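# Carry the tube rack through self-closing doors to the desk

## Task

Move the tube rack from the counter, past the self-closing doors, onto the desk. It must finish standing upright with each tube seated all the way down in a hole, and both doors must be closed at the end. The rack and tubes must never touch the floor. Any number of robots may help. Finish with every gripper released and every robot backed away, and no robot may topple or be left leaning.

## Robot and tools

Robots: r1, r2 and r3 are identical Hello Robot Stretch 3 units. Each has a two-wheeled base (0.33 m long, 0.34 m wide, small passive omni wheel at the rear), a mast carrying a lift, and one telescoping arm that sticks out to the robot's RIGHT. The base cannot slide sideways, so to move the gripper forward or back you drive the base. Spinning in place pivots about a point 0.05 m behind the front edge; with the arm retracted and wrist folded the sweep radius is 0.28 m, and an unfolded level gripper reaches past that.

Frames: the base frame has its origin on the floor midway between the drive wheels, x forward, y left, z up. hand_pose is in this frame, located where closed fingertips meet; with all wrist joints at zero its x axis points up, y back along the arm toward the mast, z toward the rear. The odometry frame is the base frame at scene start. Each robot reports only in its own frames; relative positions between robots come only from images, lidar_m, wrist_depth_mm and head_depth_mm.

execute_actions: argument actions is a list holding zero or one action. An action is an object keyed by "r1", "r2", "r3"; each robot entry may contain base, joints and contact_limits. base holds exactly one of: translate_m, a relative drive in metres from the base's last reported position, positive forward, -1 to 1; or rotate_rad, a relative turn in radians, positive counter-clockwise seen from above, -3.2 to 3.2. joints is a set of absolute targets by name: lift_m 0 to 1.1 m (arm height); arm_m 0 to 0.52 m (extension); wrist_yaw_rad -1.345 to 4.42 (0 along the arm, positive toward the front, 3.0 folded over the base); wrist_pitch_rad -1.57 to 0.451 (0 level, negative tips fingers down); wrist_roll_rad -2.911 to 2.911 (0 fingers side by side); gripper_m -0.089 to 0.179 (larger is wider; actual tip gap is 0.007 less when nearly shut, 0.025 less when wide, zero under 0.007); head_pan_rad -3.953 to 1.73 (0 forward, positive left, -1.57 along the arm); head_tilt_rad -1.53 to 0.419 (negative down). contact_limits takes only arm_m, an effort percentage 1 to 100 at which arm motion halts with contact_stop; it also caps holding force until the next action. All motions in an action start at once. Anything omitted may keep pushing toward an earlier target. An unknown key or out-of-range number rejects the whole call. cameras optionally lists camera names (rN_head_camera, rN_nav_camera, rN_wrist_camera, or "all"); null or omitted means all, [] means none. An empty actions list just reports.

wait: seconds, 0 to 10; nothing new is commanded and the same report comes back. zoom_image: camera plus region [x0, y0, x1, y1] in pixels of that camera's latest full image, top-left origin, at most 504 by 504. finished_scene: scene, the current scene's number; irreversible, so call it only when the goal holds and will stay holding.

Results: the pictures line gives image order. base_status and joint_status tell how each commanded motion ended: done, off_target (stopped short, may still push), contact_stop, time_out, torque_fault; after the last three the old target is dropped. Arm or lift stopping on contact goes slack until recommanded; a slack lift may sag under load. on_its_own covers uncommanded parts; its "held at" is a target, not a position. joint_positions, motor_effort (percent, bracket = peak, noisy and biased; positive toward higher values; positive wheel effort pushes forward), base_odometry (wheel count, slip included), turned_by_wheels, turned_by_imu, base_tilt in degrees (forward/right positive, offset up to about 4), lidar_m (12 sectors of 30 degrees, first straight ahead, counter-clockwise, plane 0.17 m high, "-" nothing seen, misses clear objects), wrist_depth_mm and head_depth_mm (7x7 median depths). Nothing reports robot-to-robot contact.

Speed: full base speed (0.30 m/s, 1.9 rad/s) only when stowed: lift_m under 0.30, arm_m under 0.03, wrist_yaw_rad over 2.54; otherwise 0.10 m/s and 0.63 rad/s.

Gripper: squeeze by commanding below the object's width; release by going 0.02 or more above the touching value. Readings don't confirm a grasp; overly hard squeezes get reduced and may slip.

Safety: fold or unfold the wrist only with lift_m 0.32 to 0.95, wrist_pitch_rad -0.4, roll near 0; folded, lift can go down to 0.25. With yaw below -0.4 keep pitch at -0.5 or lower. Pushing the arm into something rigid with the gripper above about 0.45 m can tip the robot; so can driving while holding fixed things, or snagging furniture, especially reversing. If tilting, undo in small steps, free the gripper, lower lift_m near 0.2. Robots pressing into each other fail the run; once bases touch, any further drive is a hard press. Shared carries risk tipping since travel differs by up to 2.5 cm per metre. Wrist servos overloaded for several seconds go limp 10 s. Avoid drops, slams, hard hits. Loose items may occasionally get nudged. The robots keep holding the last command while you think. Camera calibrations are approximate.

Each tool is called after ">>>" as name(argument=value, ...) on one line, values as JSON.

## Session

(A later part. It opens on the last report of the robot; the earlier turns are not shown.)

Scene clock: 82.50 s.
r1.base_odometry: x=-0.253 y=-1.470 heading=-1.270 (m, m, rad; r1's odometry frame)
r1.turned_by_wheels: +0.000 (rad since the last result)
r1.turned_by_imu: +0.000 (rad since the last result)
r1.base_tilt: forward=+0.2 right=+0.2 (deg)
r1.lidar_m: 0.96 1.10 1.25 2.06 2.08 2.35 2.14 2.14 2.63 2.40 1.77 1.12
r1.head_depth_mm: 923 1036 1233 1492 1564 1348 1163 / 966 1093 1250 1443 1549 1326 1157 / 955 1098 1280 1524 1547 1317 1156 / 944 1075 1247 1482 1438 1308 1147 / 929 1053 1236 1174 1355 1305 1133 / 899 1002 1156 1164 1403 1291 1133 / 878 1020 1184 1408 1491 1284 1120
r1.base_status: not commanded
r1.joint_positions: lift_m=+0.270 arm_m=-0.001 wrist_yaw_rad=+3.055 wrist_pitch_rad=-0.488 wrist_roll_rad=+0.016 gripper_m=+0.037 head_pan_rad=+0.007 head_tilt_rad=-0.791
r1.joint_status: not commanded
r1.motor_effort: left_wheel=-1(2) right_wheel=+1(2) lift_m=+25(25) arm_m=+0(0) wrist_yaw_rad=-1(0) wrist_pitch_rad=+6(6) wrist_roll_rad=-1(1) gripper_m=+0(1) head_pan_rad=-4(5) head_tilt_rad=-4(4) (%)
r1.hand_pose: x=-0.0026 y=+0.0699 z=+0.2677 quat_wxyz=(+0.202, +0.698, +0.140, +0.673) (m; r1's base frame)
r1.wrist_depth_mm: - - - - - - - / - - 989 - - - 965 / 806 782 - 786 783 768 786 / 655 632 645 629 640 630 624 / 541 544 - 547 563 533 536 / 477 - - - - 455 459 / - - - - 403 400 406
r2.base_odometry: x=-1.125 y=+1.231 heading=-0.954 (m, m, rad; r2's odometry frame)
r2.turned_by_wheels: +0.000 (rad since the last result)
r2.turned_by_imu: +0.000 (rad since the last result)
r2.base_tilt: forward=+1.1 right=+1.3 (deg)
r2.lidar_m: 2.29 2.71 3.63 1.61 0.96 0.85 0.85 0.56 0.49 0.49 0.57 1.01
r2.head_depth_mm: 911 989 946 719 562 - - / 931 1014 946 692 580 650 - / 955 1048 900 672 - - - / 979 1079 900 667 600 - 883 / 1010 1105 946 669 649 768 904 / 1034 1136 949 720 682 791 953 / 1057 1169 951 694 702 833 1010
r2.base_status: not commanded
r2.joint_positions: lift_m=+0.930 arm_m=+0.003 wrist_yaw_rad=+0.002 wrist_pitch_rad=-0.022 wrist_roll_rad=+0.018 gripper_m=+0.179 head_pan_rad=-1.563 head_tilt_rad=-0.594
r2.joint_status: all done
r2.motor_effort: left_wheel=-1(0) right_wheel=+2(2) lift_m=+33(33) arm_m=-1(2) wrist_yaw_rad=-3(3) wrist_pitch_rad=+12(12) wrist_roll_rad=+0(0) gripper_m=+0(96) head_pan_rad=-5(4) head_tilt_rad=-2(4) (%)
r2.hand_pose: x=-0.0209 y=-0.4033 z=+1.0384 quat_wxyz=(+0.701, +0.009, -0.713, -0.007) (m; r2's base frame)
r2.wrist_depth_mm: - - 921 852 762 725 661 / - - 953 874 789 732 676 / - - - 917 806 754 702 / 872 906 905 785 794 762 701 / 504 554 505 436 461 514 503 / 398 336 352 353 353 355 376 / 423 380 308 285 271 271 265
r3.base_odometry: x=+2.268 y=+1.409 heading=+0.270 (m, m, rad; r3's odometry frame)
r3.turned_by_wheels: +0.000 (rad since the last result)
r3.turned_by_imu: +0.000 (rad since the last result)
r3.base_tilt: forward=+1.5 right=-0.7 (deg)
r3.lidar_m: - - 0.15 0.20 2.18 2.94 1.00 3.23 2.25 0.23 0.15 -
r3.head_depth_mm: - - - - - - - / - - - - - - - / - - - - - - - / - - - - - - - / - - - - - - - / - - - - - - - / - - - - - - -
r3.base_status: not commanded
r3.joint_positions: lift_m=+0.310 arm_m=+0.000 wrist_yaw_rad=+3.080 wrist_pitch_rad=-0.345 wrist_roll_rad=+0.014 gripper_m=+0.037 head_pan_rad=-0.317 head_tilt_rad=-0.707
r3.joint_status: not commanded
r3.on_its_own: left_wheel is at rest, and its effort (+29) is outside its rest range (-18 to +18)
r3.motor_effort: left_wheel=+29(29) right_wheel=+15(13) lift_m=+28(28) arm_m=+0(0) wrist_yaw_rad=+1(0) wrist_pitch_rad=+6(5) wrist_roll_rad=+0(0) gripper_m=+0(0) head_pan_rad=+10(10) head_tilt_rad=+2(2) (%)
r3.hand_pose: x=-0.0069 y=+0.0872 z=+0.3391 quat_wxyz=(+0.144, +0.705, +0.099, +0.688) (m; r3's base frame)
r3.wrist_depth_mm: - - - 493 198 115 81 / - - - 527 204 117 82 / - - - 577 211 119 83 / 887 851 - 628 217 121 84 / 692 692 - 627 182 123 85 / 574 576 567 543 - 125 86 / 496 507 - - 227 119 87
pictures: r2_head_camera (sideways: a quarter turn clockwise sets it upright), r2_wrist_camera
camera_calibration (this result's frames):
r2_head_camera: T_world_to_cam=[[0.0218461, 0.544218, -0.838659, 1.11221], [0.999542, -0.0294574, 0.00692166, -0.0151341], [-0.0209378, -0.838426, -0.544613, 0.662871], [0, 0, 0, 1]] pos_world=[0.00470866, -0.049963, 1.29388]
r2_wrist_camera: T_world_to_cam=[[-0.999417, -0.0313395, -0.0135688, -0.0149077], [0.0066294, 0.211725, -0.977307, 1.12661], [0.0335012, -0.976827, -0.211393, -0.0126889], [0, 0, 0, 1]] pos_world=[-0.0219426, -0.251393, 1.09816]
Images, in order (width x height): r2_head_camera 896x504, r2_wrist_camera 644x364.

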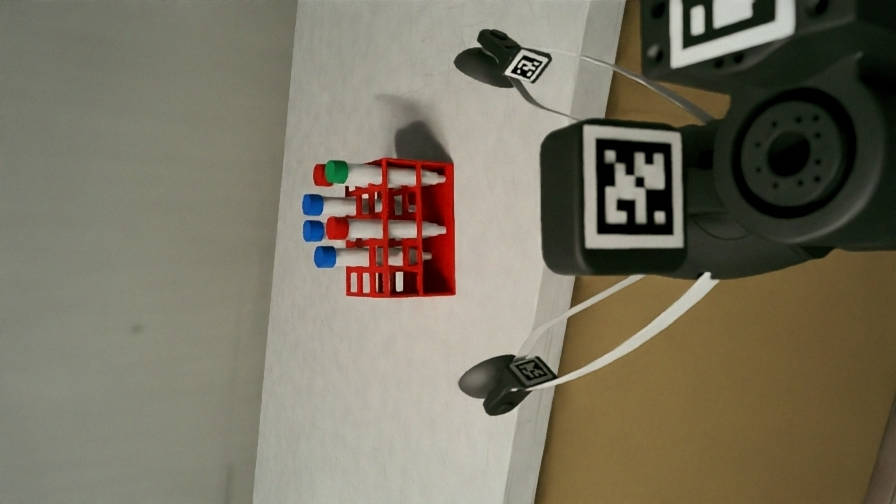

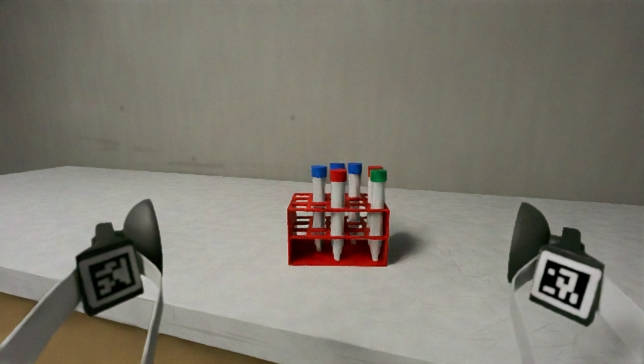

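>>> execute_actions(actions=[{"r1":{"base":{"translate_m":-0.3}},"r2":{"joints":{"lift_m":0.842,"arm_m":0.0}},"r3":{"base":{"translate_m":-0.7},"joints":{"lift_m":0.25,"head_pan_rad":-3.14,"head_tilt_rad":-0.9}}}], cameras=[])

>>> execute_actions(actions=[{"r2":{"joints":{"arm_m":0.19}},"r3":{"base":{"rotate_rad":3.0}}}], cameras=["r2_head_camera","r2_wrist_camera"])

>>> execute_actions(actions=[{"r3":{"base":{"translate_m":-0.44}}}], cameras=["r3_nav_camera","r1_nav_camera"])

Scene clock: 101.77 s.
r1.base_odometry: x=-0.342 y=-1.184 heading=-1.270 (m, m, rad; r1's odometry frame)
r1.turned_by_wheels: +0.000 (rad since the last result)
r1.turned_by_imu: +0.002 (rad since the last result)
r1.base_tilt: forward=+0.2 right=+0.2 (deg)
r1.lidar_m: 0.55 0.56 1.61 2.01 2.03 2.03 1.84 1.85 2.26 2.35 2.29 1.45
r1.head_depth_mm: 1187 1361 1602 1830 1566 1342 1168 / 1211 1354 1566 1805 1561 1332 1161 / 1225 1396 1625 1799 1447 1267 1156 / 1211 1385 1610 1784 1531 1128 1088 / 1185 1360 1584 1775 1506 847 1079 / 1133 1264 606 750 886 1213 1125 / 458 1284 1515 1714 1497 1279 1126
r1.base_status: done
r1.joint_positions: lift_m=+0.270 arm_m=-0.001 wrist_yaw_rad=+3.055 wrist_pitch_rad=-0.488 wrist_roll_rad=+0.016 gripper_m=+0.037 head_pan_rad=+0.007 head_tilt_rad=-0.791
r1.joint_status: not commanded
r1.motor_effort: left_wheel=-2(10) right_wheel=+2(3) lift_m=+25(25) arm_m=+0(0) wrist_yaw_rad=+0(0) wrist_pitch_rad=+6(6) wrist_roll_rad=-1(1) gripper_m=+0(1) head_pan_rad=-4(4) head_tilt_rad=-4(5) (%)
r1.hand_pose: x=-0.0026 y=+0.0699 z=+0.2677 quat_wxyz=(+0.202, +0.698, +0.140, +0.673) (m; r1's base frame)
r1.wrist_depth_mm: - - - - - - - / - - - - - - - / 805 785 - 771 779 784 764 / 630 644 637 635 633 627 634 / 530 538 - 552 549 527 532 / 475 - - - - 458 462 / - - - - 404 403 399
r2.base_odometry: x=-1.125 y=+1.231 heading=-0.954 (m, m, rad; r2's odometry frame)
r2.turned_by_wheels: +0.000 (rad since the last result)
r2.turned_by_imu: +0.000 (rad since the last result)
r2.base_tilt: forward=+1.1 right=+1.3 (deg)
r2.lidar_m: 2.29 2.71 3.63 1.60 0.96 0.85 0.85 0.56 0.49 0.49 0.57 1.01
r2.head_depth_mm: 908 990 946 691 562 644 717 / 932 1018 946 691 581 670 754 / 953 1045 902 671 601 662 - / 979 1069 899 668 600 705 - / 1009 1103 950 669 639 757 912 / 1030 1138 945 694 667 794 957 / 1061 1174 948 693 702 827 1011
r2.base_status: not commanded
r2.joint_positions: lift_m=+0.842 arm_m=+0.003 wrist_yaw_rad=+0.002 wrist_pitch_rad=-0.021 wrist_roll_rad=+0.018 gripper_m=+0.179 head_pan_rad=-1.563 head_tilt_rad=-0.594
r2.joint_status: all done
joint sent to its limit — the command would take r2.arm_m past its lower limit, so that joint was sent only as far as its limit.
r2.motor_effort: left_wheel=+0(1) right_wheel=+2(2) lift_m=+15(29) arm_m=-2(1) wrist_yaw_rad=-2(2) wrist_pitch_rad=+11(12) wrist_roll_rad=+0(0) gripper_m=-1(1) head_pan_rad=-5(5) head_tilt_rad=-3(2) (%)
r2.hand_pose: x=-0.0209 y=-0.4033 z=+0.9518 quat_wxyz=(+0.701, +0.008, -0.713, -0.007) (m; r2's base frame)
r2.wrist_depth_mm: - - 936 850 787 705 655 / - - 970 865 794 724 668 / - - 968 431 791 748 698 / 484 483 488 412 427 495 497 / 353 308 293 275 275 276 276 / 415 348 317 271 236 220 204 / 419 380 333 296 269 249 225
r3.base_odometry: x=+1.594 y=+1.222 heading=+0.270 (m, m, rad; r3's odometry frame)
r3.turned_by_wheels: +0.000 (rad since the last result)
r3.turned_by_imu: -0.003 (rad since the last result)
r3.base_tilt: forward=+1.8 right=-0.8 (deg)
r3.lidar_m: 0.75 0.77 0.93 2.10 2.17 0.70 0.60 2.53 2.47 2.17 0.98 0.78
r3.head_depth_mm: 2260 2365 860 1599 1429 1271 1133 / 2279 2470 1996 1034 1261 1261 1183 / 2253 2420 1976 1364 1234 1268 - / 2301 2490 1974 1084 1276 1271 - / 2267 2504 1989 1669 1442 1260 1151 / 2259 2463 2012 1689 1455 1264 1137 / 2266 2470 2017 1675 1460 1270 1135
r3.base_status: done
r3.joint_positions: lift_m=+0.250 arm_m=+0.000 wrist_yaw_rad=+3.080 wrist_pitch_rad=-0.345 wrist_roll_rad=+0.014 gripper_m=+0.037 head_pan_rad=-3.133 head_tilt_rad=-0.890
r3.joint_status: all done
r3.motor_effort: left_wheel=+0(20) right_wheel=+0(12) lift_m=+23(24) arm_m=+0(0) wrist_yaw_rad=+0(0) wrist_pitch_rad=+6(5) wrist_roll_rad=+0(0) gripper_m=+0(0) head_pan_rad=-4(53) head_tilt_rad=-4(23) (%)
r3.hand_pose: x=-0.0069 y=+0.0872 z=+0.2794 quat_wxyz=(+0.144, +0.705, +0.099, +0.688) (m; r3's base frame)
r3.wrist_depth_mm: - - - - - - 748 / - - - - - - 748 / - - 979 980 923 922 764 / 760 745 - 731 725 701 704 / 602 597 - 582 597 571 566 / 504 511 - - - 479 475 / 443 - - - 413 410 412
pictures: none
No camera images: the call's "cameras" was empty. Leave "cameras" out to get every camera's image.

Scene clock: 104.73 s.
r1.base_odometry: x=-0.342 y=-1.184 heading=-1.270 (m, m, rad; r1's odometry frame)
r1.turned_by_wheels: +0.000 (rad since the last result)
r1.turned_by_imu: +0.001 (rad since the last result)
r1.base_tilt: forward=+0.2 right=+0.1 (deg)
r1.lidar_m: 0.60 1.36 1.62 2.01 2.02 2.03 1.84 1.85 2.26 2.36 2.28 1.45
r1.head_depth_mm: 1187 1360 1595 1839 1566 1338 1169 / 583 1251 1565 1792 1555 1326 1163 / 1224 1375 1527 1076 1472 1290 1147 / 1206 1383 1609 1761 1272 1239 1146 / 1181 1357 1578 1775 1113 1223 1138 / 1170 1329 1549 1752 1407 1275 1132 / 1146 1314 1520 1723 1497 1272 1121
r1.base_status: not commanded
r1.joint_positions: lift_m=+0.270 arm_m=-0.001 wrist_yaw_rad=+3.055 wrist_pitch_rad=-0.488 wrist_roll_rad=+0.016 gripper_m=+0.037 head_pan_rad=+0.007 head_tilt_rad=-0.791
r1.joint_status: not commanded
r1.motor_effort: left_wheel=-2(1) right_wheel=+2(1) lift_m=+25(25) arm_m=+0(1) wrist_yaw_rad=+1(0) wrist_pitch_rad=+6(6) wrist_roll_rad=-1(1) gripper_m=-1(1) head_pan_rad=-4(4) head_tilt_rad=-4(4) (%)
r1.hand_pose: x=-0.0026 y=+0.0699 z=+0.2677 quat_wxyz=(+0.202, +0.698, +0.140, +0.673) (m; r1's base frame)
r1.wrist_depth_mm: - - - - - - - / - - - - - - 983 / 794 790 - 787 807 802 788 / 629 638 640 627 633 626 632 / 538 539 - 556 551 526 520 / 468 - - - - 462 454 / - - - - 405 400 404
r2.base_odometry: x=-1.125 y=+1.231 heading=-0.954 (m, m, rad; r2's odometry frame)
r2.turned_by_wheels: +0.000 (rad since the last result)
r2.turned_by_imu: +0.000 (rad since the last result)
r2.base_tilt: forward=+1.1 right=+1.3 (deg)
r2.lidar_m: 2.29 2.73 3.63 1.60 0.96 0.85 0.85 0.56 0.49 0.49 0.57 1.01
r2.head_depth_mm: 908 989 944 691 - - 750 / 928 1021 946 719 - 706 781 / 956 1044 897 689 - 720 820 / 982 1069 897 688 - 744 860 / 1002 1108 945 671 651 756 904 / 1032 1135 947 691 676 789 951 / 1062 1176 945 694 700 827 1005
r2.base_status: not commanded
r2.joint_positions: lift_m=+0.842 arm_m=+0.190 wrist_yaw_rad=+0.001 wrist_pitch_rad=-0.021 wrist_roll_rad=+0.018 gripper_m=+0.179 head_pan_rad=-1.563 head_tilt_rad=-0.594
r2.joint_status: all done
r2.motor_effort: left_wheel=+0(1) right_wheel=+2(2) lift_m=+15(15) arm_m=+3(3) wrist_yaw_rad=-1(2) wrist_pitch_rad=+11(11) wrist_roll_rad=+0(0) gripper_m=-1(0) head_pan_rad=-4(5) head_tilt_rad=-3(2) (%)
r2.hand_pose: x=-0.0212 y=-0.5904 z=+0.9518 quat_wxyz=(+0.701, +0.008, -0.713, -0.007) (m; r2's base frame)
r2.wrist_depth_mm: 936 821 735 674 611 575 526 / 955 873 775 670 616 583 538 / - 884 789 237 237 606 551 / 484 479 370 220 199 492 487 / 274 300 251 228 204 275 275 / 203 179 191 191 191 191 204 / 139 147 147 147 147 147 143
r3.base_odometry: x=+1.593 y=+1.222 heading=-3.013 (m, m, rad; r3's odometry frame)
r3.turned_by_wheels: +3.000 (rad since the last result)
r3.turned_by_imu: +2.948 (rad since the last result)
r3.base_tilt: forward=+1.7 right=-0.8 (deg)
r3.lidar_m: 0.60 2.47 2.47 2.17 1.17 0.79 0.75 0.76 0.83 1.62 2.11 2.57
r3.head_depth_mm: 699 818 949 1110 1360 1268 1126 / 690 803 965 1193 1382 1261 1177 / 684 791 947 1163 1397 1273 - / 670 780 925 1138 1383 1266 - / 664 768 910 1112 1383 1273 1147 / 653 755 893 1087 1369 1270 1130 / 647 743 877 1069 1365 1267 1133
r3.base_status: done
r3.joint_positions: lift_m=+0.250 arm_m=+0.000 wrist_yaw_rad=+3.080 wrist_pitch_rad=-0.345 wrist_roll_rad=+0.014 gripper_m=+0.037 head_pan_rad=-3.134 head_tilt_rad=-0.890
r3.joint_status: not commanded
r3.motor_effort: left_wheel=-2(8) right_wheel=+3(13) lift_m=+23(23) arm_m=+0(0) wrist_yaw_rad=+0(0) wrist_pitch_rad=+5(5) wrist_roll_rad=+0(0) gripper_m=+0(0) head_pan_rad=-4(4) head_tilt_rad=-4(4) (%)
r3.hand_pose: x=-0.0069 y=+0.0872 z=+0.2794 quat_wxyz=(+0.144, +0.705, +0.099, +0.688) (m; r3's base frame)
r3.wrist_depth_mm: - - - - - - - / - - - - - - - / 949 - 984 956 951 914 917 / 771 753 - 728 716 712 706 / 608 599 - 580 605 568 571 / 506 512 - - - 482 479 / 441 - - - 413 412 405
pictures: r2_head_camera (sideways: a quarter turn clockwise sets it upright), r2_wrist_camera
camera_calibration (this result's frames):
r2_head_camera: T_world_to_cam=[[0.0219296, 0.544215, -0.838659, 1.11221], [0.999538, -0.0296107, 0.00692166, -0.015134], [-0.0210664, -0.838423, -0.544613, 0.662872], [0, 0, 0, 1]] pos_world=[0.004701, -0.0499628, 1.29388]
r2_wrist_camera: T_world_to_cam=[[-0.99946, -0.0299361, -0.013525, -0.0215241], [0.00693229, 0.210243, -0.977624, 1.08099], [0.0321098, -0.977191, -0.209922, -0.21538], [0, 0, 0, 1]] pos_world=[-0.0220905, -0.438384, 1.0113]
Images, in order (width x height): r2_head_camera 896x504, r2_wrist_camera 644x364.

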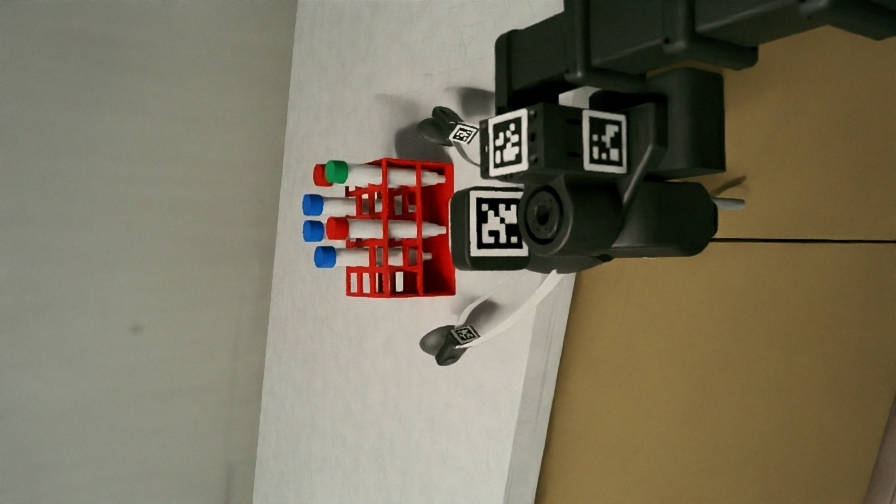

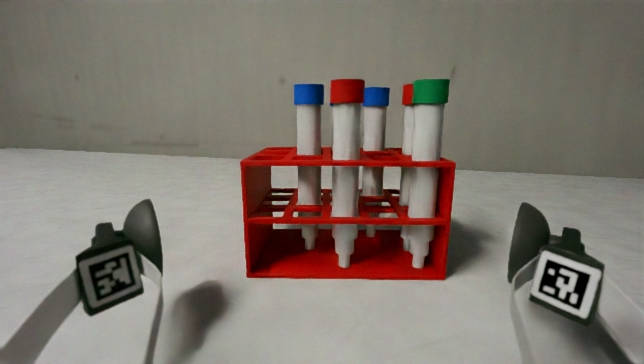

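Scene clock: 107.87 s.
r1.base_odometry: x=-0.342 y=-1.184 heading=-1.270 (m, m, rad; r1's odometry frame)
r1.turned_by_wheels: +0.000 (rad since the last result)
r1.turned_by_imu: +0.001 (rad since the last result)
r1.base_tilt: forward=+0.2 right=+0.2 (deg)
r1.lidar_m: 1.04 1.36 1.62 2.02 2.03 2.03 1.84 1.85 2.26 2.36 2.28 1.45
r1.head_depth_mm: 1189 1363 1606 1823 1571 1339 1166 / 1210 1361 1582 1778 1555 1339 1150 / 1181 1354 1559 1783 1544 1313 1156 / 1200 1374 1509 1533 1534 1314 1139 / 1190 1360 1513 1514 1505 1300 1140 / 1166 1335 1544 1723 1507 1289 1124 / 1159 1320 1520 1702 1488 1280 1117
r1.base_status: not commanded
r1.joint_positions: lift_m=+0.270 arm_m=-0.001 wrist_yaw_rad=+3.055 wrist_pitch_rad=-0.488 wrist_roll_rad=+0.016 gripper_m=+0.037 head_pan_rad=+0.007 head_tilt_rad=-0.791
r1.joint_status: not commanded
r1.motor_effort: left_wheel=-2(2) right_wheel=+2(1) lift_m=+25(25) arm_m=+0(1) wrist_yaw_rad=+0(1) wrist_pitch_rad=+6(6) wrist_roll_rad=+0(0) gripper_m=+0(1) head_pan_rad=-5(4) head_tilt_rad=-4(4) (%)
r1.hand_pose: x=-0.0026 y=+0.0699 z=+0.2677 quat_wxyz=(+0.202, +0.698, +0.140, +0.673) (m; r1's base frame)
r1.wrist_depth_mm: - - - - - - - / - - - - - 991 - / 789 789 - 760 785 793 775 / 646 645 632 650 624 640 626 / 537 539 - 547 554 536 540 / 472 - - - - 453 456 / - - - - 403 407 400
r2.base_odometry: x=-1.125 y=+1.231 heading=-0.954 (m, m, rad; r2's odometry frame)
r2.turned_by_wheels: +0.000 (rad since the last result)
r2.turned_by_imu: +0.000 (rad since the last result)
r2.base_tilt: forward=+1.2 right=+1.3 (deg)
r2.lidar_m: 2.29 2.71 3.63 1.61 0.96 0.85 0.85 0.56 0.49 0.49 0.57 1.01
r2.head_depth_mm: 910 988 946 691 - - 753 / 931 1011 945 718 - 704 782 / 956 1046 899 689 - 718 820 / 976 1073 898 687 - 743 861 / 1004 1109 948 672 652 757 905 / 1034 1139 947 693 674 790 951 / 1059 1166 949 691 702 828 1010
r2.base_status: not commanded
r2.joint_positions: lift_m=+0.842 arm_m=+0.190 wrist_yaw_rad=+0.001 wrist_pitch_rad=-0.021 wrist_roll_rad=+0.018 gripper_m=+0.179 head_pan_rad=-1.563 head_tilt_rad=-0.594
r2.joint_status: not commanded
r2.motor_effort: left_wheel=-1(0) right_wheel=+2(2) lift_m=+15(15) arm_m=+3(2) wrist_yaw_rad=-1(2) wrist_pitch_rad=+11(11) wrist_roll_rad=+0(0) gripper_m=+0(1) head_pan_rad=-5(4) head_tilt_rad=-2(3) (%)
r2.hand_pose: x=-0.0212 y=-0.5904 z=+0.9518 quat_wxyz=(+0.701, +0.008, -0.713, -0.007) (m; r2's base frame)
r2.wrist_depth_mm: 931 816 732 666 619 568 527 / 949 840 770 681 615 582 539 / - 874 791 238 238 604 554 / 483 484 367 220 199 490 486 / 274 302 252 226 203 275 275 / 203 179 190 190 191 191 204 / 140 146 146 146 146 146 143
r3.base_odometry: x=+2.030 y=+1.278 heading=-3.013 (m, m, rad; r3's odometry frame)
r3.turned_by_wheels: +0.000 (rad since the last result)
r3.turned_by_imu: -0.002 (rad since the last result)
r3.base_tilt: forward=+1.6 right=-0.8 (deg)
r3.lidar_m: 1.04 2.90 2.64 2.13 0.42 0.36 0.32 0.32 0.39 0.61 2.18 2.67
r3.head_depth_mm: 290 324 389 484 642 890 1091 / 287 319 381 472 623 917 1181 / 286 314 374 463 603 865 - / - 309 367 451 585 834 - / - 304 360 440 567 801 1131 / - 300 355 432 554 767 1098 / - 298 347 423 538 740 1095
r3.base_status: done
r3.joint_positions: lift_m=+0.250 arm_m=+0.000 wrist_yaw_rad=+3.080 wrist_pitch_rad=-0.345 wrist_roll_rad=+0.014 gripper_m=+0.037 head_pan_rad=-3.134 head_tilt_rad=-0.890
r3.joint_status: not commanded
r3.motor_effort: left_wheel=-2(11) right_wheel=+3(8) lift_m=+23(23) arm_m=+0(0) wrist_yaw_rad=+1(0) wrist_pitch_rad=+5(5) wrist_roll_rad=+0(0) gripper_m=+0(0) head_pan_rad=-4(4) head_tilt_rad=-4(4) (%)
r3.hand_pose: x=-0.0069 y=+0.0872 z=+0.2794 quat_wxyz=(+0.144, +0.705, +0.099, +0.688) (m; r3's base frame)
r3.wrist_depth_mm: 422 635 - - - - - / 386 652 - - - - - / 369 620 970 981 946 921 899 / 385 590 - 732 722 720 704 / 408 555 - 575 604 568 562 / 435 492 - - - 479 475 / 424 - - - 411 413 410
pictures: r1_nav_camera (sideways: a quarter turn counterclockwise sets it upright), r3_nav_camera (sideways: a quarter turn counterclockwise sets it upright)
camera_calibration (this result's frames):
r1_nav_camera: T_world_to_cam=[[0.735276, 0.0441759, 0.676326, -0.844327], [0.062352, -0.998051, -0.00259654, 0.05788], [0.674893, 0.0440794, -0.736598, 0.912614], [0, 0, 0, 1]] pos_world=[0.00128797, 0.0548386, 1.24342]
r3_nav_camera: T_world_to_cam=[[-0.810472, 0.036366, 0.584648, -0.711616], [0.00583539, 0.998523, -0.0540204, 0.122947], [-0.585749, -0.0403703, -0.809487, 1.0099], [0, 0, 0, 1]] pos_world=[0.0140827, -0.0561173, 1.24018]
Images, in order (width x height): r1_nav_camera 672x504, r3_nav_camera 672x504.

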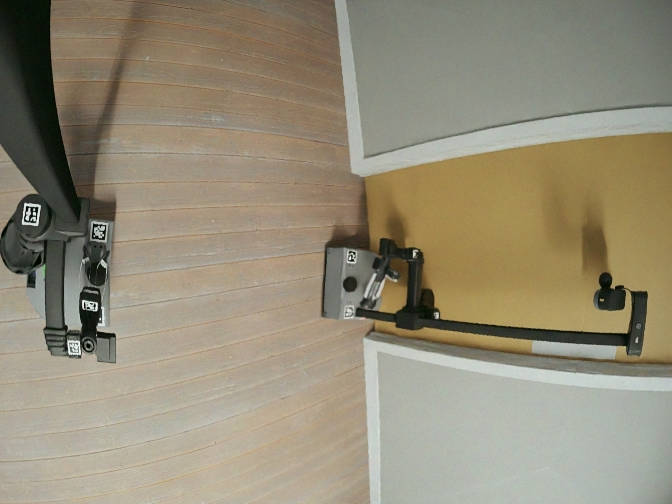

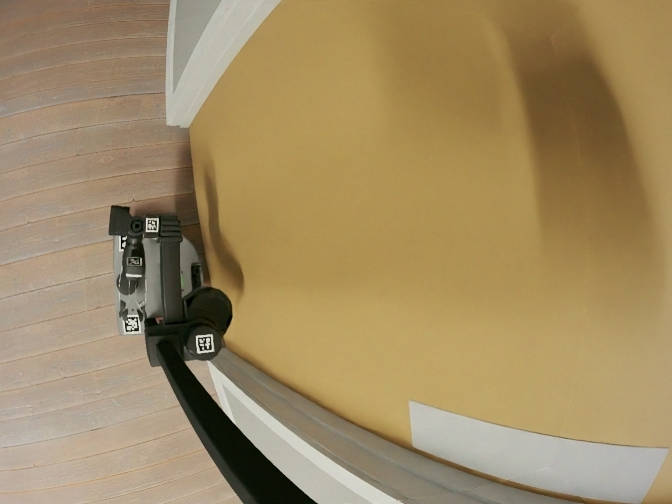

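>>> execute_actions(actions=[{"r2":{"base":{"translate_m":-0.006},"joints":{"arm_m":0.265}},"r3":{"base":{"rotate_rad":0.17}}}], cameras=["r2_wrist_camera"])

>>> execute_actions(actions=[{"r2":{"joints":{"gripper_m":0.09}},"r3":{"base":{"translate_m":-0.25},"joints":{"arm_m":0.035}}}], cameras=["r3_nav_camera","r2_wrist_camera","r2_head_camera"])

Scene clock: 115.00 s.
r1.base_odometry: x=-0.342 y=-1.184 heading=-1.270 (m, m, rad; r1's odometry frame)
r1.turned_by_wheels: +0.000 (rad since the last result)
r1.turned_by_imu: +0.001 (rad since the last result)
r1.base_tilt: forward=+0.2 right=+0.2 (deg)
r1.lidar_m: 1.05 1.36 1.61 2.01 2.03 2.03 1.84 1.85 2.26 2.36 2.28 1.45
r1.head_depth_mm: 1183 1367 1607 1844 1572 1334 1163 / 1218 1360 1579 1775 1548 1326 1156 / 1170 1354 1572 1797 1549 1314 1149 / 1205 1370 1466 1530 1526 1301 1139 / 1190 1359 1517 1509 1512 1298 1138 / 1165 1339 1549 1740 1501 1288 1125 / 1154 1312 1518 1704 1493 1280 1123
r1.base_status: not commanded
r1.joint_positions: lift_m=+0.270 arm_m=-0.001 wrist_yaw_rad=+3.055 wrist_pitch_rad=-0.488 wrist_roll_rad=+0.016 gripper_m=+0.037 head_pan_rad=+0.007 head_tilt_rad=-0.791
r1.joint_status: not commanded
r1.motor_effort: left_wheel=-1(1) right_wheel=+2(1) lift_m=+25(25) arm_m=+1(1) wrist_yaw_rad=+1(1) wrist_pitch_rad=+7(6) wrist_roll_rad=-1(1) gripper_m=-1(1) head_pan_rad=-4(4) head_tilt_rad=-4(5) (%)
r1.hand_pose: x=-0.0026 y=+0.0699 z=+0.2677 quat_wxyz=(+0.202, +0.698, +0.140, +0.673) (m; r1's base frame)
r1.wrist_depth_mm: - - - - - - - / - - - - - - 995 / 797 784 - 787 793 772 774 / 631 647 641 625 637 630 632 / 531 550 - 544 553 530 526 / 478 - - - - 455 448 / - - - - 404 399 404
r2.base_odometry: x=-1.129 y=+1.236 heading=-0.954 (m, m, rad; r2's odometry frame)
r2.turned_by_wheels: +0.000 (rad since the last result)
r2.turned_by_imu: -0.008 (rad since the last result)
r2.base_tilt: forward=+1.1 right=+1.3 (deg)
r2.lidar_m: 2.29 2.71 3.64 1.62 0.96 0.84 0.84 0.56 0.49 0.49 0.57 0.99
r2.head_depth_mm: 908 987 939 717 - - 779 / 928 1014 940 743 - 673 780 / 952 1039 940 - 633 694 817 / 976 1071 683 - 645 725 864 / 998 1102 943 664 645 751 903 / 1026 1129 943 691 668 782 949 / 1054 1166 943 689 695 821 1003
r2.base_status: done
r2.joint_positions: lift_m=+0.842 arm_m=+0.265 wrist_yaw_rad=-0.001 wrist_pitch_rad=+0.001 wrist_roll_rad=+0.013 gripper_m=+0.179 head_pan_rad=-1.564 head_tilt_rad=-0.597
r2.joint_status: all done
r2.motor_effort: left_wheel=+0(10) right_wheel=+3(18) lift_m=+16(16) arm_m=+3(18) wrist_yaw_rad=+1(5) wrist_pitch_rad=+0(43) wrist_roll_rad=+2(3) gripper_m=+0(1) head_pan_rad=-3(5) head_tilt_rad=-2(2) (%)
r2.hand_pose: x=-0.0217 y=-0.6659 z=+0.9574 quat_wxyz=(+0.703, -0.001, -0.712, +0.000) (m; r2's base frame)
r2.wrist_depth_mm: 810 744 659 597 550 509 475 / 852 769 682 594 555 517 489 / 877 781 719 140 146 527 504 / 552 553 147 119 142 527 502 / 296 128 169 148 126 121 304 / 215 128 144 127 127 133 222 / 147 147 150 144 144 149 153
r3.base_odometry: x=+2.030 y=+1.278 heading=-2.843 (m, m, rad; r3's odometry frame)
r3.turned_by_wheels: +0.170 (rad since the last result)
r3.turned_by_imu: +0.168 (rad since the last result)
r3.base_tilt: forward=+1.7 right=-0.7 (deg)
r3.lidar_m: 1.04 2.98 2.64 0.96 0.44 0.33 0.32 0.33 0.45 0.93 2.26 1.13
r3.head_depth_mm: - 302 358 441 568 803 1089 / - 303 360 442 572 814 1082 / - 304 362 445 578 819 - / - 306 363 447 583 831 - / - 307 366 452 585 844 1136 / - 308 367 453 590 851 1135 / - 310 368 455 598 860 1132
r3.base_status: done
r3.joint_positions: lift_m=+0.250 arm_m=+0.000 wrist_yaw_rad=+3.080 wrist_pitch_rad=-0.345 wrist_roll_rad=+0.014 gripper_m=+0.037 head_pan_rad=-3.134 head_tilt_rad=-0.890
r3.joint_status: not commanded
r3.motor_effort: left_wheel=-1(10) right_wheel=+3(12) lift_m=+23(23) arm_m=+0(0) wrist_yaw_rad=+1(0) wrist_pitch_rad=+6(5) wrist_roll_rad=+0(0) gripper_m=-1(0) head_pan_rad=-4(3) head_tilt_rad=-4(4) (%)
r3.hand_pose: x=-0.0069 y=+0.0872 z=+0.2794 quat_wxyz=(+0.144, +0.705, +0.099, +0.688) (m; r3's base frame)
r3.wrist_depth_mm: 344 388 - - - - - / 363 406 - - - - - / 386 424 974 976 947 938 905 / 402 451 - 721 724 712 689 / 398 493 - 584 594 573 559 / 396 506 - - - 481 477 / 367 - - - 416 413 408
pictures: r2_wrist_camera
camera_calibration (this result's frames):
r2_wrist_camera: T_world_to_cam=[[-0.999564, -0.0282338, -0.00860028, -0.0278033], [0.00311657, 0.188794, -0.982012, 1.09216], [0.0293496, -0.981611, -0.188623, -0.311423], [0, 0, 0, 1]] pos_world=[-0.0220548, -0.512675, 1.01354]
Images, in order (width x height): r2_wrist_camera 644x364.

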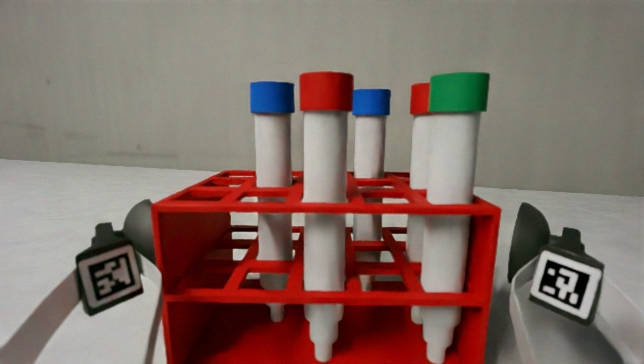

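Scene clock: 117.63 s.
r1.base_odometry: x=-0.342 y=-1.184 heading=-1.270 (m, m, rad; r1's odometry frame)
r1.turned_by_wheels: +0.000 (rad since the last result)
r1.turned_by_imu: +0.001 (rad since the last result)
r1.base_tilt: forward=+0.2 right=+0.1 (deg)
r1.lidar_m: 1.28 1.36 1.61 2.02 2.02 2.03 1.84 1.85 2.26 2.36 2.29 1.45
r1.head_depth_mm: 1188 1367 1599 1831 1577 1347 1172 / 2699 1379 1585 1800 1551 1330 1159 / 1505 2722 2177 1800 1556 1322 1148 / 1420 1574 1608 1733 1518 1314 1151 / 1346 1544 1576 1707 1511 1298 1140 / 1281 1457 1632 1802 1504 1294 1131 / 1221 1372 1566 1732 1489 1280 1124
r1.base_status: not commanded
r1.joint_positions: lift_m=+0.270 arm_m=-0.001 wrist_yaw_rad=+3.055 wrist_pitch_rad=-0.488 wrist_roll_rad=+0.016 gripper_m=+0.037 head_pan_rad=+0.007 head_tilt_rad=-0.791
r1.joint_status: not commanded
r1.motor_effort: left_wheel=-2(1) right_wheel=+2(2) lift_m=+25(25) arm_m=+1(0) wrist_yaw_rad=+0(1) wrist_pitch_rad=+6(6) wrist_roll_rad=+0(1) gripper_m=+0(0) head_pan_rad=-4(4) head_tilt_rad=-5(4) (%)
r1.hand_pose: x=-0.0026 y=+0.0699 z=+0.2677 quat_wxyz=(+0.202, +0.698, +0.140, +0.673) (m; r1's base frame)
r1.wrist_depth_mm: - - - - - - - / - - - - - - - / 793 782 - 794 776 797 766 / 643 633 646 631 628 625 638 / 534 545 - 545 546 534 534 / 474 - - - - 459 456 / - - - - 399 404 400
r2.base_odometry: x=-1.129 y=+1.236 heading=-0.954 (m, m, rad; r2's odometry frame)
r2.turned_by_wheels: +0.000 (rad since the last result)
r2.turned_by_imu: +0.000 (rad since the last result)
r2.base_tilt: forward=+1.1 right=+1.3 (deg)
r2.lidar_m: 2.30 2.71 3.63 1.61 0.96 0.84 0.85 0.56 0.48 0.49 0.57 0.99
r2.head_depth_mm: 905 992 933 716 - - 781 / 929 1013 941 745 - 673 783 / 951 1041 894 - 632 695 820 / 972 1070 712 - 645 727 864 / 1001 1099 939 665 644 751 903 / 1026 1131 941 689 670 785 947 / 1053 1161 942 691 697 822 1002
r2.base_status: not commanded
r2.joint_positions: lift_m=+0.842 arm_m=+0.265 wrist_yaw_rad=-0.001 wrist_pitch_rad=+0.001 wrist_roll_rad=+0.013 gripper_m=+0.091 head_pan_rad=-1.564 head_tilt_rad=-0.597
r2.joint_status: all done
r2.motor_effort: left_wheel=-1(0) right_wheel=+3(3) lift_m=+16(16) arm_m=+2(3) wrist_yaw_rad=+1(1) wrist_pitch_rad=+0(0) wrist_roll_rad=+2(2) gripper_m=-20(100) head_pan_rad=-4(4) head_tilt_rad=-1(2) (%)
r2.hand_pose: x=-0.0217 y=-0.6659 z=+0.9574 quat_wxyz=(+0.703, -0.001, -0.712, +0.000) (m; r2's base frame)
r2.wrist_depth_mm: 825 735 673 605 551 508 473 / 845 751 677 594 558 523 491 / 884 794 705 151 160 531 491 / 551 546 184 130 146 525 498 / 296 326 163 156 157 138 303 / 203 185 147 138 141 141 214 / - 154 147 147 145 149 157
r3.base_odometry: x=+2.269 y=+1.352 heading=-2.843 (m, m, rad; r3's odometry frame)
r3.turned_by_wheels: +0.000 (rad since the last result)
r3.turned_by_imu: +0.005 (rad since the last result)
r3.base_tilt: forward=+1.7 right=-0.8 (deg)
r3.lidar_m: 1.28 3.24 2.17 0.34 0.36 0.33 0.27 0.27 0.30 0.47 2.26 3.07
r3.head_depth_mm: - 303 366 466 643 1188 1122 / - 298 348 438 593 908 - / - 291 332 412 547 791 - / - - 317 391 508 724 - / - - 306 370 474 660 944 / - - 299 352 444 604 908 / - - 292 335 419 560 835
r3.base_status: translate_m off_target (by the wheels' count: -0.2498 of -0.2500)
r3.joint_positions: lift_m=+0.250 arm_m=+0.035 wrist_yaw_rad=+3.079 wrist_pitch_rad=-0.346 wrist_roll_rad=+0.014 gripper_m=+0.037 head_pan_rad=-3.135 head_tilt_rad=-0.895
r3.joint_status: all done
r3.on_its_own: left_wheel is at rest, and its effort (-22) is outside its rest range (-18 to +18); right_wheel is at rest, and its effort (-34) is outside its rest range (-18 to +18)
r3.motor_effort: left_wheel=-22(70) right_wheel=-34(72) lift_m=+25(25) arm_m=+4(4) wrist_yaw_rad=+1(2) wrist_pitch_rad=+5(6) wrist_roll_rad=+0(0) gripper_m=+0(0) head_pan_rad=-2(4) head_tilt_rad=-1(4) (%)
r3.hand_pose: x=-0.0067 y=+0.0530 z=+0.2792 quat_wxyz=(+0.144, +0.705, +0.099, +0.688) (m; r3's base frame)
r3.wrist_depth_mm: 852 891 383 - - - - / 951 998 406 - - - - / 992 - - 844 939 916 903 / 763 744 688 517 722 710 700 / 606 605 584 556 597 564 568 / 470 - - - - 482 475 / - - - - 414 410 412
pictures: r2_head_camera (sideways: a quarter turn clockwise sets it upright), r2_wrist_camera, r3_nav_camera (sideways: a quarter turn counterclockwise sets it upright)
camera_calibration (this result's frames):
r2_head_camera: T_world_to_cam=[[0.0226071, 0.546496, -0.837156, 1.11025], [0.999499, -0.0309014, 0.00681873, -0.0149998], [-0.0221429, -0.836891, -0.546921, 0.665881], [0, 0, 0, 1]] pos_world=[0.00463729, -0.0499387, 1.29374]
r2_wrist_camera: T_world_to_cam=[[-0.999564, -0.0282323, -0.00860033, -0.0278026], [0.00311691, 0.188793, -0.982012, 1.09216], [0.0293481, -0.981611, -0.188623, -0.311424], [0, 0, 0, 1]] pos_world=[-0.022055, -0.512675, 1.01354]
r3_nav_camera: T_world_to_cam=[[-0.813606, 0.0374627, 0.580208, -0.705813], [0.00750809, 0.998516, -0.0539435, 0.122837], [-0.581368, -0.0395325, -0.81268, 1.01402], [0, 0, 0, 1]] pos_world=[0.0143427, -0.056126, 1.24022]
Images, in order (width x height): r2_head_camera 896x504, r2_wrist_camera 644x364, r3_nav_camera 672x504.

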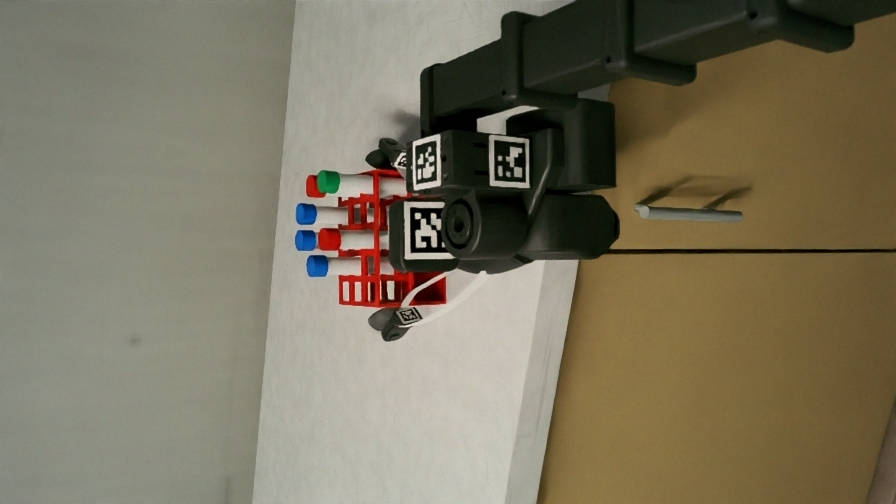

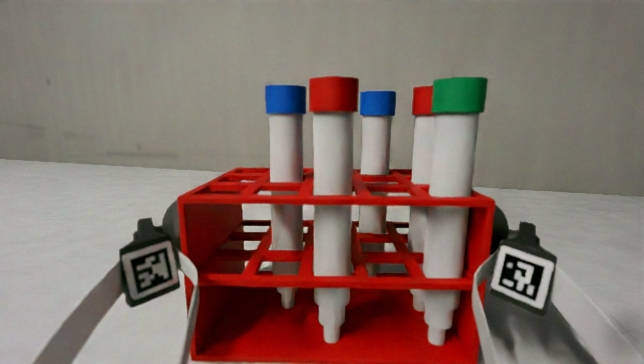

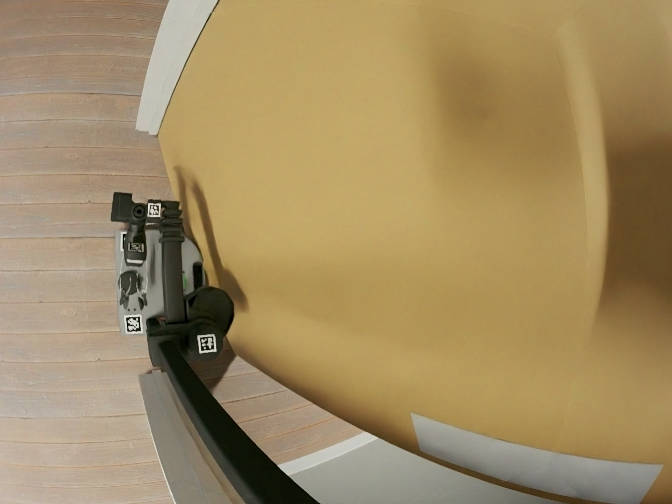

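>>> execute_actions(actions=[{"r2":{"joints":{"gripper_m":0.07}},"r3":{"base":{"rotate_rad":-0.15}}}], cameras=[])

>>> execute_actions(actions=[{"r2":{"joints":{"lift_m":0.9}},"r3":{"base":{"translate_m":-0.3}},"r1":{"base":{"rotate_rad":3.14},"joints":{"head_pan_rad":-3.14}}}], cameras=["r3_nav_camera","r2_wrist_camera","r1_nav_camera"])

Scene clock: 125.13 s.
r1.base_odometry: x=-0.342 y=-1.184 heading=-1.270 (m, m, rad; r1's odometry frame)
r1.turned_by_wheels: +0.000 (rad since the last result)
r1.turned_by_imu: +0.002 (rad since the last result)
r1.base_tilt: forward=+0.2 right=+0.2 (deg)
r1.lidar_m: 1.28 1.36 1.61 2.01 2.02 2.03 1.84 1.85 2.26 2.36 2.28 1.45
r1.head_depth_mm: 1185 1363 1592 1822 1575 1332 1167 / 2711 1389 1577 1788 1564 1327 1162 / 1460 2745 2177 1803 1543 1318 1149 / 1404 1582 1633 1710 1536 1307 1152 / 1344 1526 1626 1708 1533 1302 1137 / 1280 1447 1630 1793 1504 1292 1131 / 1212 1368 1566 1732 1493 1285 1122
r1.base_status: not commanded
r1.joint_positions: lift_m=+0.270 arm_m=-0.001 wrist_yaw_rad=+3.055 wrist_pitch_rad=-0.488 wrist_roll_rad=+0.016 gripper_m=+0.037 head_pan_rad=+0.007 head_tilt_rad=-0.791
r1.joint_status: not commanded
r1.motor_effort: left_wheel=-2(1) right_wheel=+1(1) lift_m=+25(25) arm_m=+0(0) wrist_yaw_rad=+0(1) wrist_pitch_rad=+6(6) wrist_roll_rad=+0(0) gripper_m=-1(1) head_pan_rad=-4(4) head_tilt_rad=-4(4) (%)
r1.hand_pose: x=-0.0026 y=+0.0699 z=+0.2677 quat_wxyz=(+0.202, +0.698, +0.140, +0.673) (m; r1's base frame)
r1.wrist_depth_mm: - - - - - - - / - - - - - - - / 795 776 - 780 780 774 773 / 642 647 634 631 637 625 628 / 535 539 - 555 550 530 535 / 471 - - - - 459 457 / - - - - 402 403 403
r2.base_odometry: x=-1.129 y=+1.236 heading=-0.954 (m, m, rad; r2's odometry frame)
r2.turned_by_wheels: +0.000 (rad since the last result)
r2.turned_by_imu: +0.000 (rad since the last result)
r2.base_tilt: forward=+1.0 right=+1.3 (deg)
r2.lidar_m: 2.30 2.72 3.62 1.61 0.96 0.84 0.84 0.56 0.49 0.49 0.57 0.99
r2.head_depth_mm: 908 986 940 715 - - 779 / 929 1015 942 747 - 672 783 / 951 1039 891 - 634 695 820 / 974 1072 712 - 644 725 864 / 998 1102 942 666 645 754 902 / 1026 1132 945 690 669 786 949 / 1052 1168 942 692 696 824 1001
r2.base_status: not commanded
r2.joint_positions: lift_m=+0.842 arm_m=+0.265 wrist_yaw_rad=-0.001 wrist_pitch_rad=+0.001 wrist_roll_rad=+0.013 gripper_m=+0.074 head_pan_rad=-1.564 head_tilt_rad=-0.597
r2.joint_status: gripper_m off_target (ended at +0.074, target +0.070)
r2.motor_effort: left_wheel=+0(1) right_wheel=+3(3) lift_m=+16(16) arm_m=+2(2) wrist_yaw_rad=+1(2) wrist_pitch_rad=+0(0) wrist_roll_rad=+2(2) gripper_m=-12(100) head_pan_rad=-4(3) head_tilt_rad=-1(0) (%)
r2.hand_pose: x=-0.0217 y=-0.6659 z=+0.9574 quat_wxyz=(+0.703, -0.001, -0.712, +0.000) (m; r2's base frame)
r2.wrist_depth_mm: 817 736 656 598 550 512 478 / 869 761 684 601 560 518 486 / 897 771 700 150 173 531 495 / 542 549 183 131 146 522 508 / 296 325 162 157 156 142 303 / 202 190 146 139 140 141 213 / - 153 147 147 145 152 156
r3.base_odometry: x=+2.268 y=+1.352 heading=-2.993 (m, m, rad; r3's odometry frame)
r3.turned_by_wheels: -0.150 (rad since the last result)
r3.turned_by_imu: -0.143 (rad since the last result)
r3.base_tilt: forward=+1.7 right=-0.8 (deg)
r3.lidar_m: 1.27 3.15 2.78 0.35 0.34 0.36 0.27 0.26 0.28 0.39 2.20 2.72
r3.head_depth_mm: 293 333 411 534 768 1267 1114 / - 312 379 483 665 1069 - / - 298 353 441 590 852 - / - 291 330 405 526 756 - / - - 310 376 479 653 911 / - - 299 349 436 578 836 / - - 289 327 401 520 743
r3.base_status: done
r3.joint_positions: lift_m=+0.250 arm_m=+0.035 wrist_yaw_rad=+3.079 wrist_pitch_rad=-0.346 wrist_roll_rad=+0.014 gripper_m=+0.037 head_pan_rad=-3.135 head_tilt_rad=-0.895
r3.joint_status: not commanded
r3.on_its_own: left_wheel is at rest, and its effort (-21) is outside its rest range (-18 to +18); right_wheel is at rest, and its effort (-34) is outside its rest range (-18 to +18)
r3.motor_effort: left_wheel=-21(22) right_wheel=-34(42) lift_m=+25(24) arm_m=+4(5) wrist_yaw_rad=+1(1) wrist_pitch_rad=+6(6) wrist_roll_rad=+0(0) gripper_m=+0(0) head_pan_rad=-3(4) head_tilt_rad=-2(2) (%)
r3.hand_pose: x=-0.0067 y=+0.0529 z=+0.2792 quat_wxyz=(+0.144, +0.705, +0.099, +0.688) (m; r3's base frame)
r3.wrist_depth_mm: 815 823 383 - - - - / 854 880 411 - - - - / 907 939 - 977 956 925 936 / 772 749 473 730 727 719 700 / 601 597 540 594 593 576 565 / 500 - - - - 478 472 / - - - - 416 412 406
pictures: none
No camera images: the call's "cameras" was empty. Leave "cameras" out to get every camera's image.

Scene clock: 129.07 s.
r1.base_odometry: x=-0.342 y=-1.184 heading=+1.870 (m, m, rad; r1's odometry frame)
r1.turned_by_wheels: +3.140 (rad since the last result)
r1.turned_by_imu: +3.105 (rad since the last result)
r1.base_tilt: forward=+0.1 right=+0.1 (deg)
r1.lidar_m: 1.84 1.84 2.22 2.36 2.35 1.46 1.41 1.36 1.59 2.02 2.02 2.05
r1.head_depth_mm: 1210 1403 1652 1833 1558 1344 1171 / 1240 1386 1610 1830 1552 1334 1159 / 3320 3133 2183 1817 1540 1321 1173 / 3118 1973 2080 1834 1523 1309 1188 / 1636 1820 1934 1822 1516 1303 1147 / 1467 1653 1870 1818 1513 1291 1132 / 1334 1483 1661 1742 1492 1279 1117
r1.base_status: done
r1.joint_positions: lift_m=+0.270 arm_m=-0.001 wrist_yaw_rad=+3.055 wrist_pitch_rad=-0.488 wrist_roll_rad=+0.016 gripper_m=+0.037 head_pan_rad=-3.133 head_tilt_rad=-0.791
r1.joint_status: all done
r1.motor_effort: left_wheel=-2(8) right_wheel=+2(7) lift_m=+25(25) arm_m=+1(1) wrist_yaw_rad=+0(1) wrist_pitch_rad=+6(6) wrist_roll_rad=-1(1) gripper_m=+0(0) head_pan_rad=-4(53) head_tilt_rad=-4(4) (%)
r1.hand_pose: x=-0.0026 y=+0.0698 z=+0.2677 quat_wxyz=(+0.202, +0.698, +0.140, +0.673) (m; r1's base frame)
r1.wrist_depth_mm: - - - - - - - / - - - - - - - / 800 796 - 790 775 781 773 / 633 646 625 630 633 632 632 / 542 546 - 547 550 535 535 / 469 - - - - 458 461 / - - - - 403 404 406
r2.base_odometry: x=-1.129 y=+1.236 heading=-0.954 (m, m, rad; r2's odometry frame)
r2.turned_by_wheels: +0.000 (rad since the last result)
r2.turned_by_imu: +0.000 (rad since the last result)
r2.base_tilt: forward=+1.1 right=+1.3 (deg)
r2.lidar_m: 2.30 2.71 3.63 1.61 0.96 0.84 0.84 0.56 0.49 0.49 0.57 0.99
r2.head_depth_mm: 907 989 965 - - 641 749 / 930 1012 990 - 566 666 782 / 947 1043 679 - 611 692 818 / 977 1063 670 664 631 728 861 / 998 1097 993 688 644 752 901 / 1025 1135 942 691 669 783 948 / 1053 1164 943 689 695 820 997
r2.base_status: not commanded
r2.joint_positions: lift_m=+0.899 arm_m=+0.265 wrist_yaw_rad=-0.001 wrist_pitch_rad=-0.028 wrist_roll_rad=+0.014 gripper_m=+0.081 head_pan_rad=-1.564 head_tilt_rad=-0.597
r2.joint_status: all done
r2.on_its_own: gripper_m is held at +0.080, not at your +0.070, by its stall guard, which is not easing now
r2.motor_effort: left_wheel=+0(1) right_wheel=+1(3) lift_m=+34(35) arm_m=+3(3) wrist_yaw_rad=+1(0) wrist_pitch_rad=+15(16) wrist_roll_rad=+2(2) gripper_m=-23(25) head_pan_rad=-4(4) head_tilt_rad=-1(2) (%)
r2.hand_pose: x=-0.0217 y=-0.6652 z=+1.0070 quat_wxyz=(+0.702, +0.010, -0.712, -0.010) (m; r2's base frame)
r2.wrist_depth_mm: 803 721 658 599 554 506 464 / 860 755 681 604 555 516 483 / 898 789 707 153 160 529 495 / 702 711 201 132 139 546 513 / 412 444 162 158 159 142 417 / 288 272 147 140 140 141 304 / 223 221 147 146 146 220 227
r3.base_odometry: x=+2.565 y=+1.396 heading=-2.993 (m, m, rad; r3's odometry frame)
r3.turned_by_wheels: +0.000 (rad since the last result)
r3.turned_by_imu: -0.001 (rad since the last result)
r3.base_tilt: forward=+1.7 right=-0.8 (deg)
r3.lidar_m: 1.54 3.44 0.35 0.44 0.90 1.12 0.30 0.24 0.24 0.27 0.42 2.77
r3.head_depth_mm: 1915 2133 1964 1660 1425 1261 1122 / 1947 2215 1953 1662 1444 1260 - / 347 420 1853 1600 1411 1258 - / 305 354 419 518 669 939 - / 286 313 365 435 537 702 906 / - 290 322 375 448 559 723 / - - 294 330 385 464 582
r3.base_status: done
r3.joint_positions: lift_m=+0.250 arm_m=+0.035 wrist_yaw_rad=+3.079 wrist_pitch_rad=-0.346 wrist_roll_rad=+0.014 gripper_m=+0.037 head_pan_rad=-3.135 head_tilt_rad=-0.895
r3.joint_status: not commanded
r3.motor_effort: left_wheel=-15(34) right_wheel=-14(49) lift_m=+25(25) arm_m=+3(4) wrist_yaw_rad=+0(0) wrist_pitch_rad=+5(6) wrist_roll_rad=+0(0) gripper_m=+0(0) head_pan_rad=-3(3) head_tilt_rad=-1(1) (%)
r3.hand_pose: x=-0.0067 y=+0.0529 z=+0.2792 quat_wxyz=(+0.144, +0.705, +0.099, +0.688) (m; r3's base frame)
r3.wrist_depth_mm: 762 805 880 852 391 400 - / 825 862 932 948 420 447 - / 878 893 - 867 452 816 907 / 758 752 731 729 502 672 700 / 600 591 597 598 529 562 564 / 507 - - - - 478 473 / - - - - 418 409 407
pictures: r1_nav_camera (sideways: a quarter turn counterclockwise sets it upright), r2_wrist_camera, r3_nav_camera (sideways: a quarter turn counterclockwise sets it upright)
camera_calibration (this result's frames):
r1_nav_camera: T_world_to_cam=[[-0.735209, -0.0452872, 0.676326, -0.835356], [-0.0638604, 0.997955, -0.00259658, 0.0586499], [-0.674825, -0.0450995, -0.736598, 0.920848], [0, 0, 0, 1]] pos_world=[0.010995, -0.0548313, 1.24342]
r2_wrist_camera: T_world_to_cam=[[-0.999562, -0.0279673, -0.00971401, -0.0260553], [0.00342073, 0.216812, -0.976207, 1.15361], [0.029408, -0.975813, -0.216622, -0.269264], [0, 0, 0, 1]] pos_world=[-0.0220715, -0.513596, 1.06758]
r3_nav_camera: T_world_to_cam=[[-0.813606, 0.0374629, 0.580208, -0.705813], [0.00750832, 0.998516, -0.0539435, 0.122837], [-0.581368, -0.0395324, -0.81268, 1.01402], [0, 0, 0, 1]] pos_world=[0.0143427, -0.056126, 1.24022]
Images, in order (width x height): r1_nav_camera 672x504, r2_wrist_camera 644x364, r3_nav_camera 672x504.

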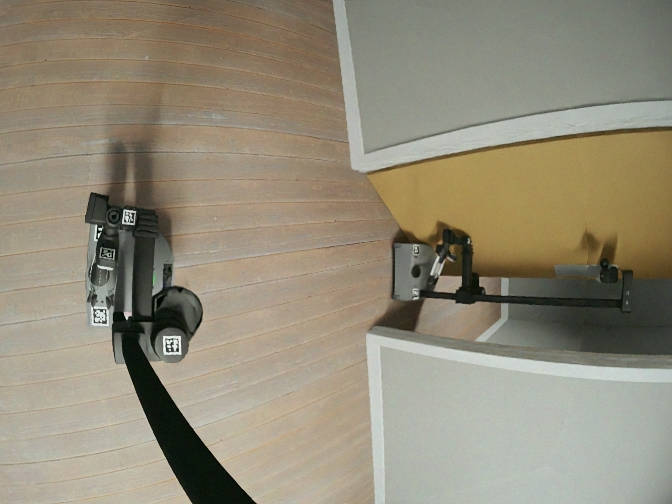

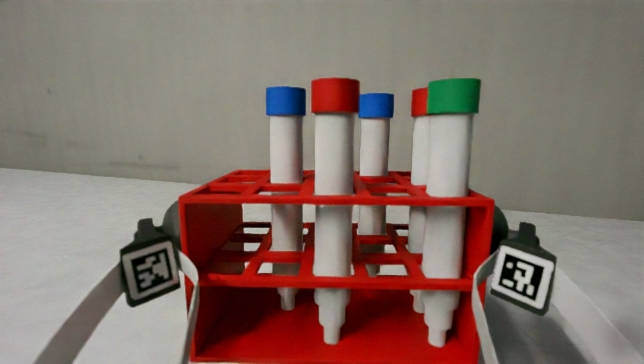

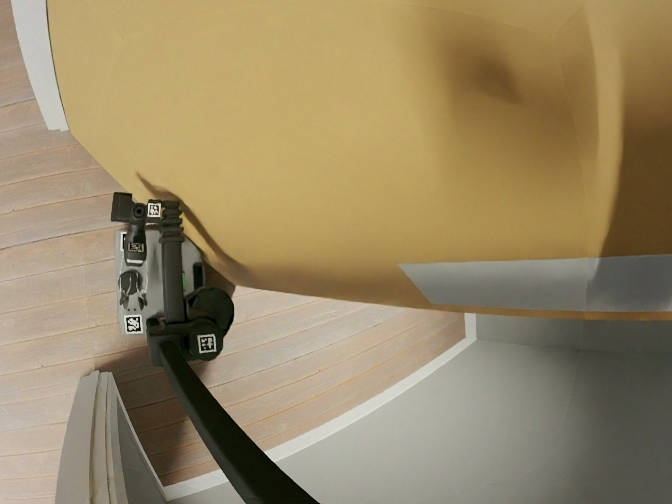

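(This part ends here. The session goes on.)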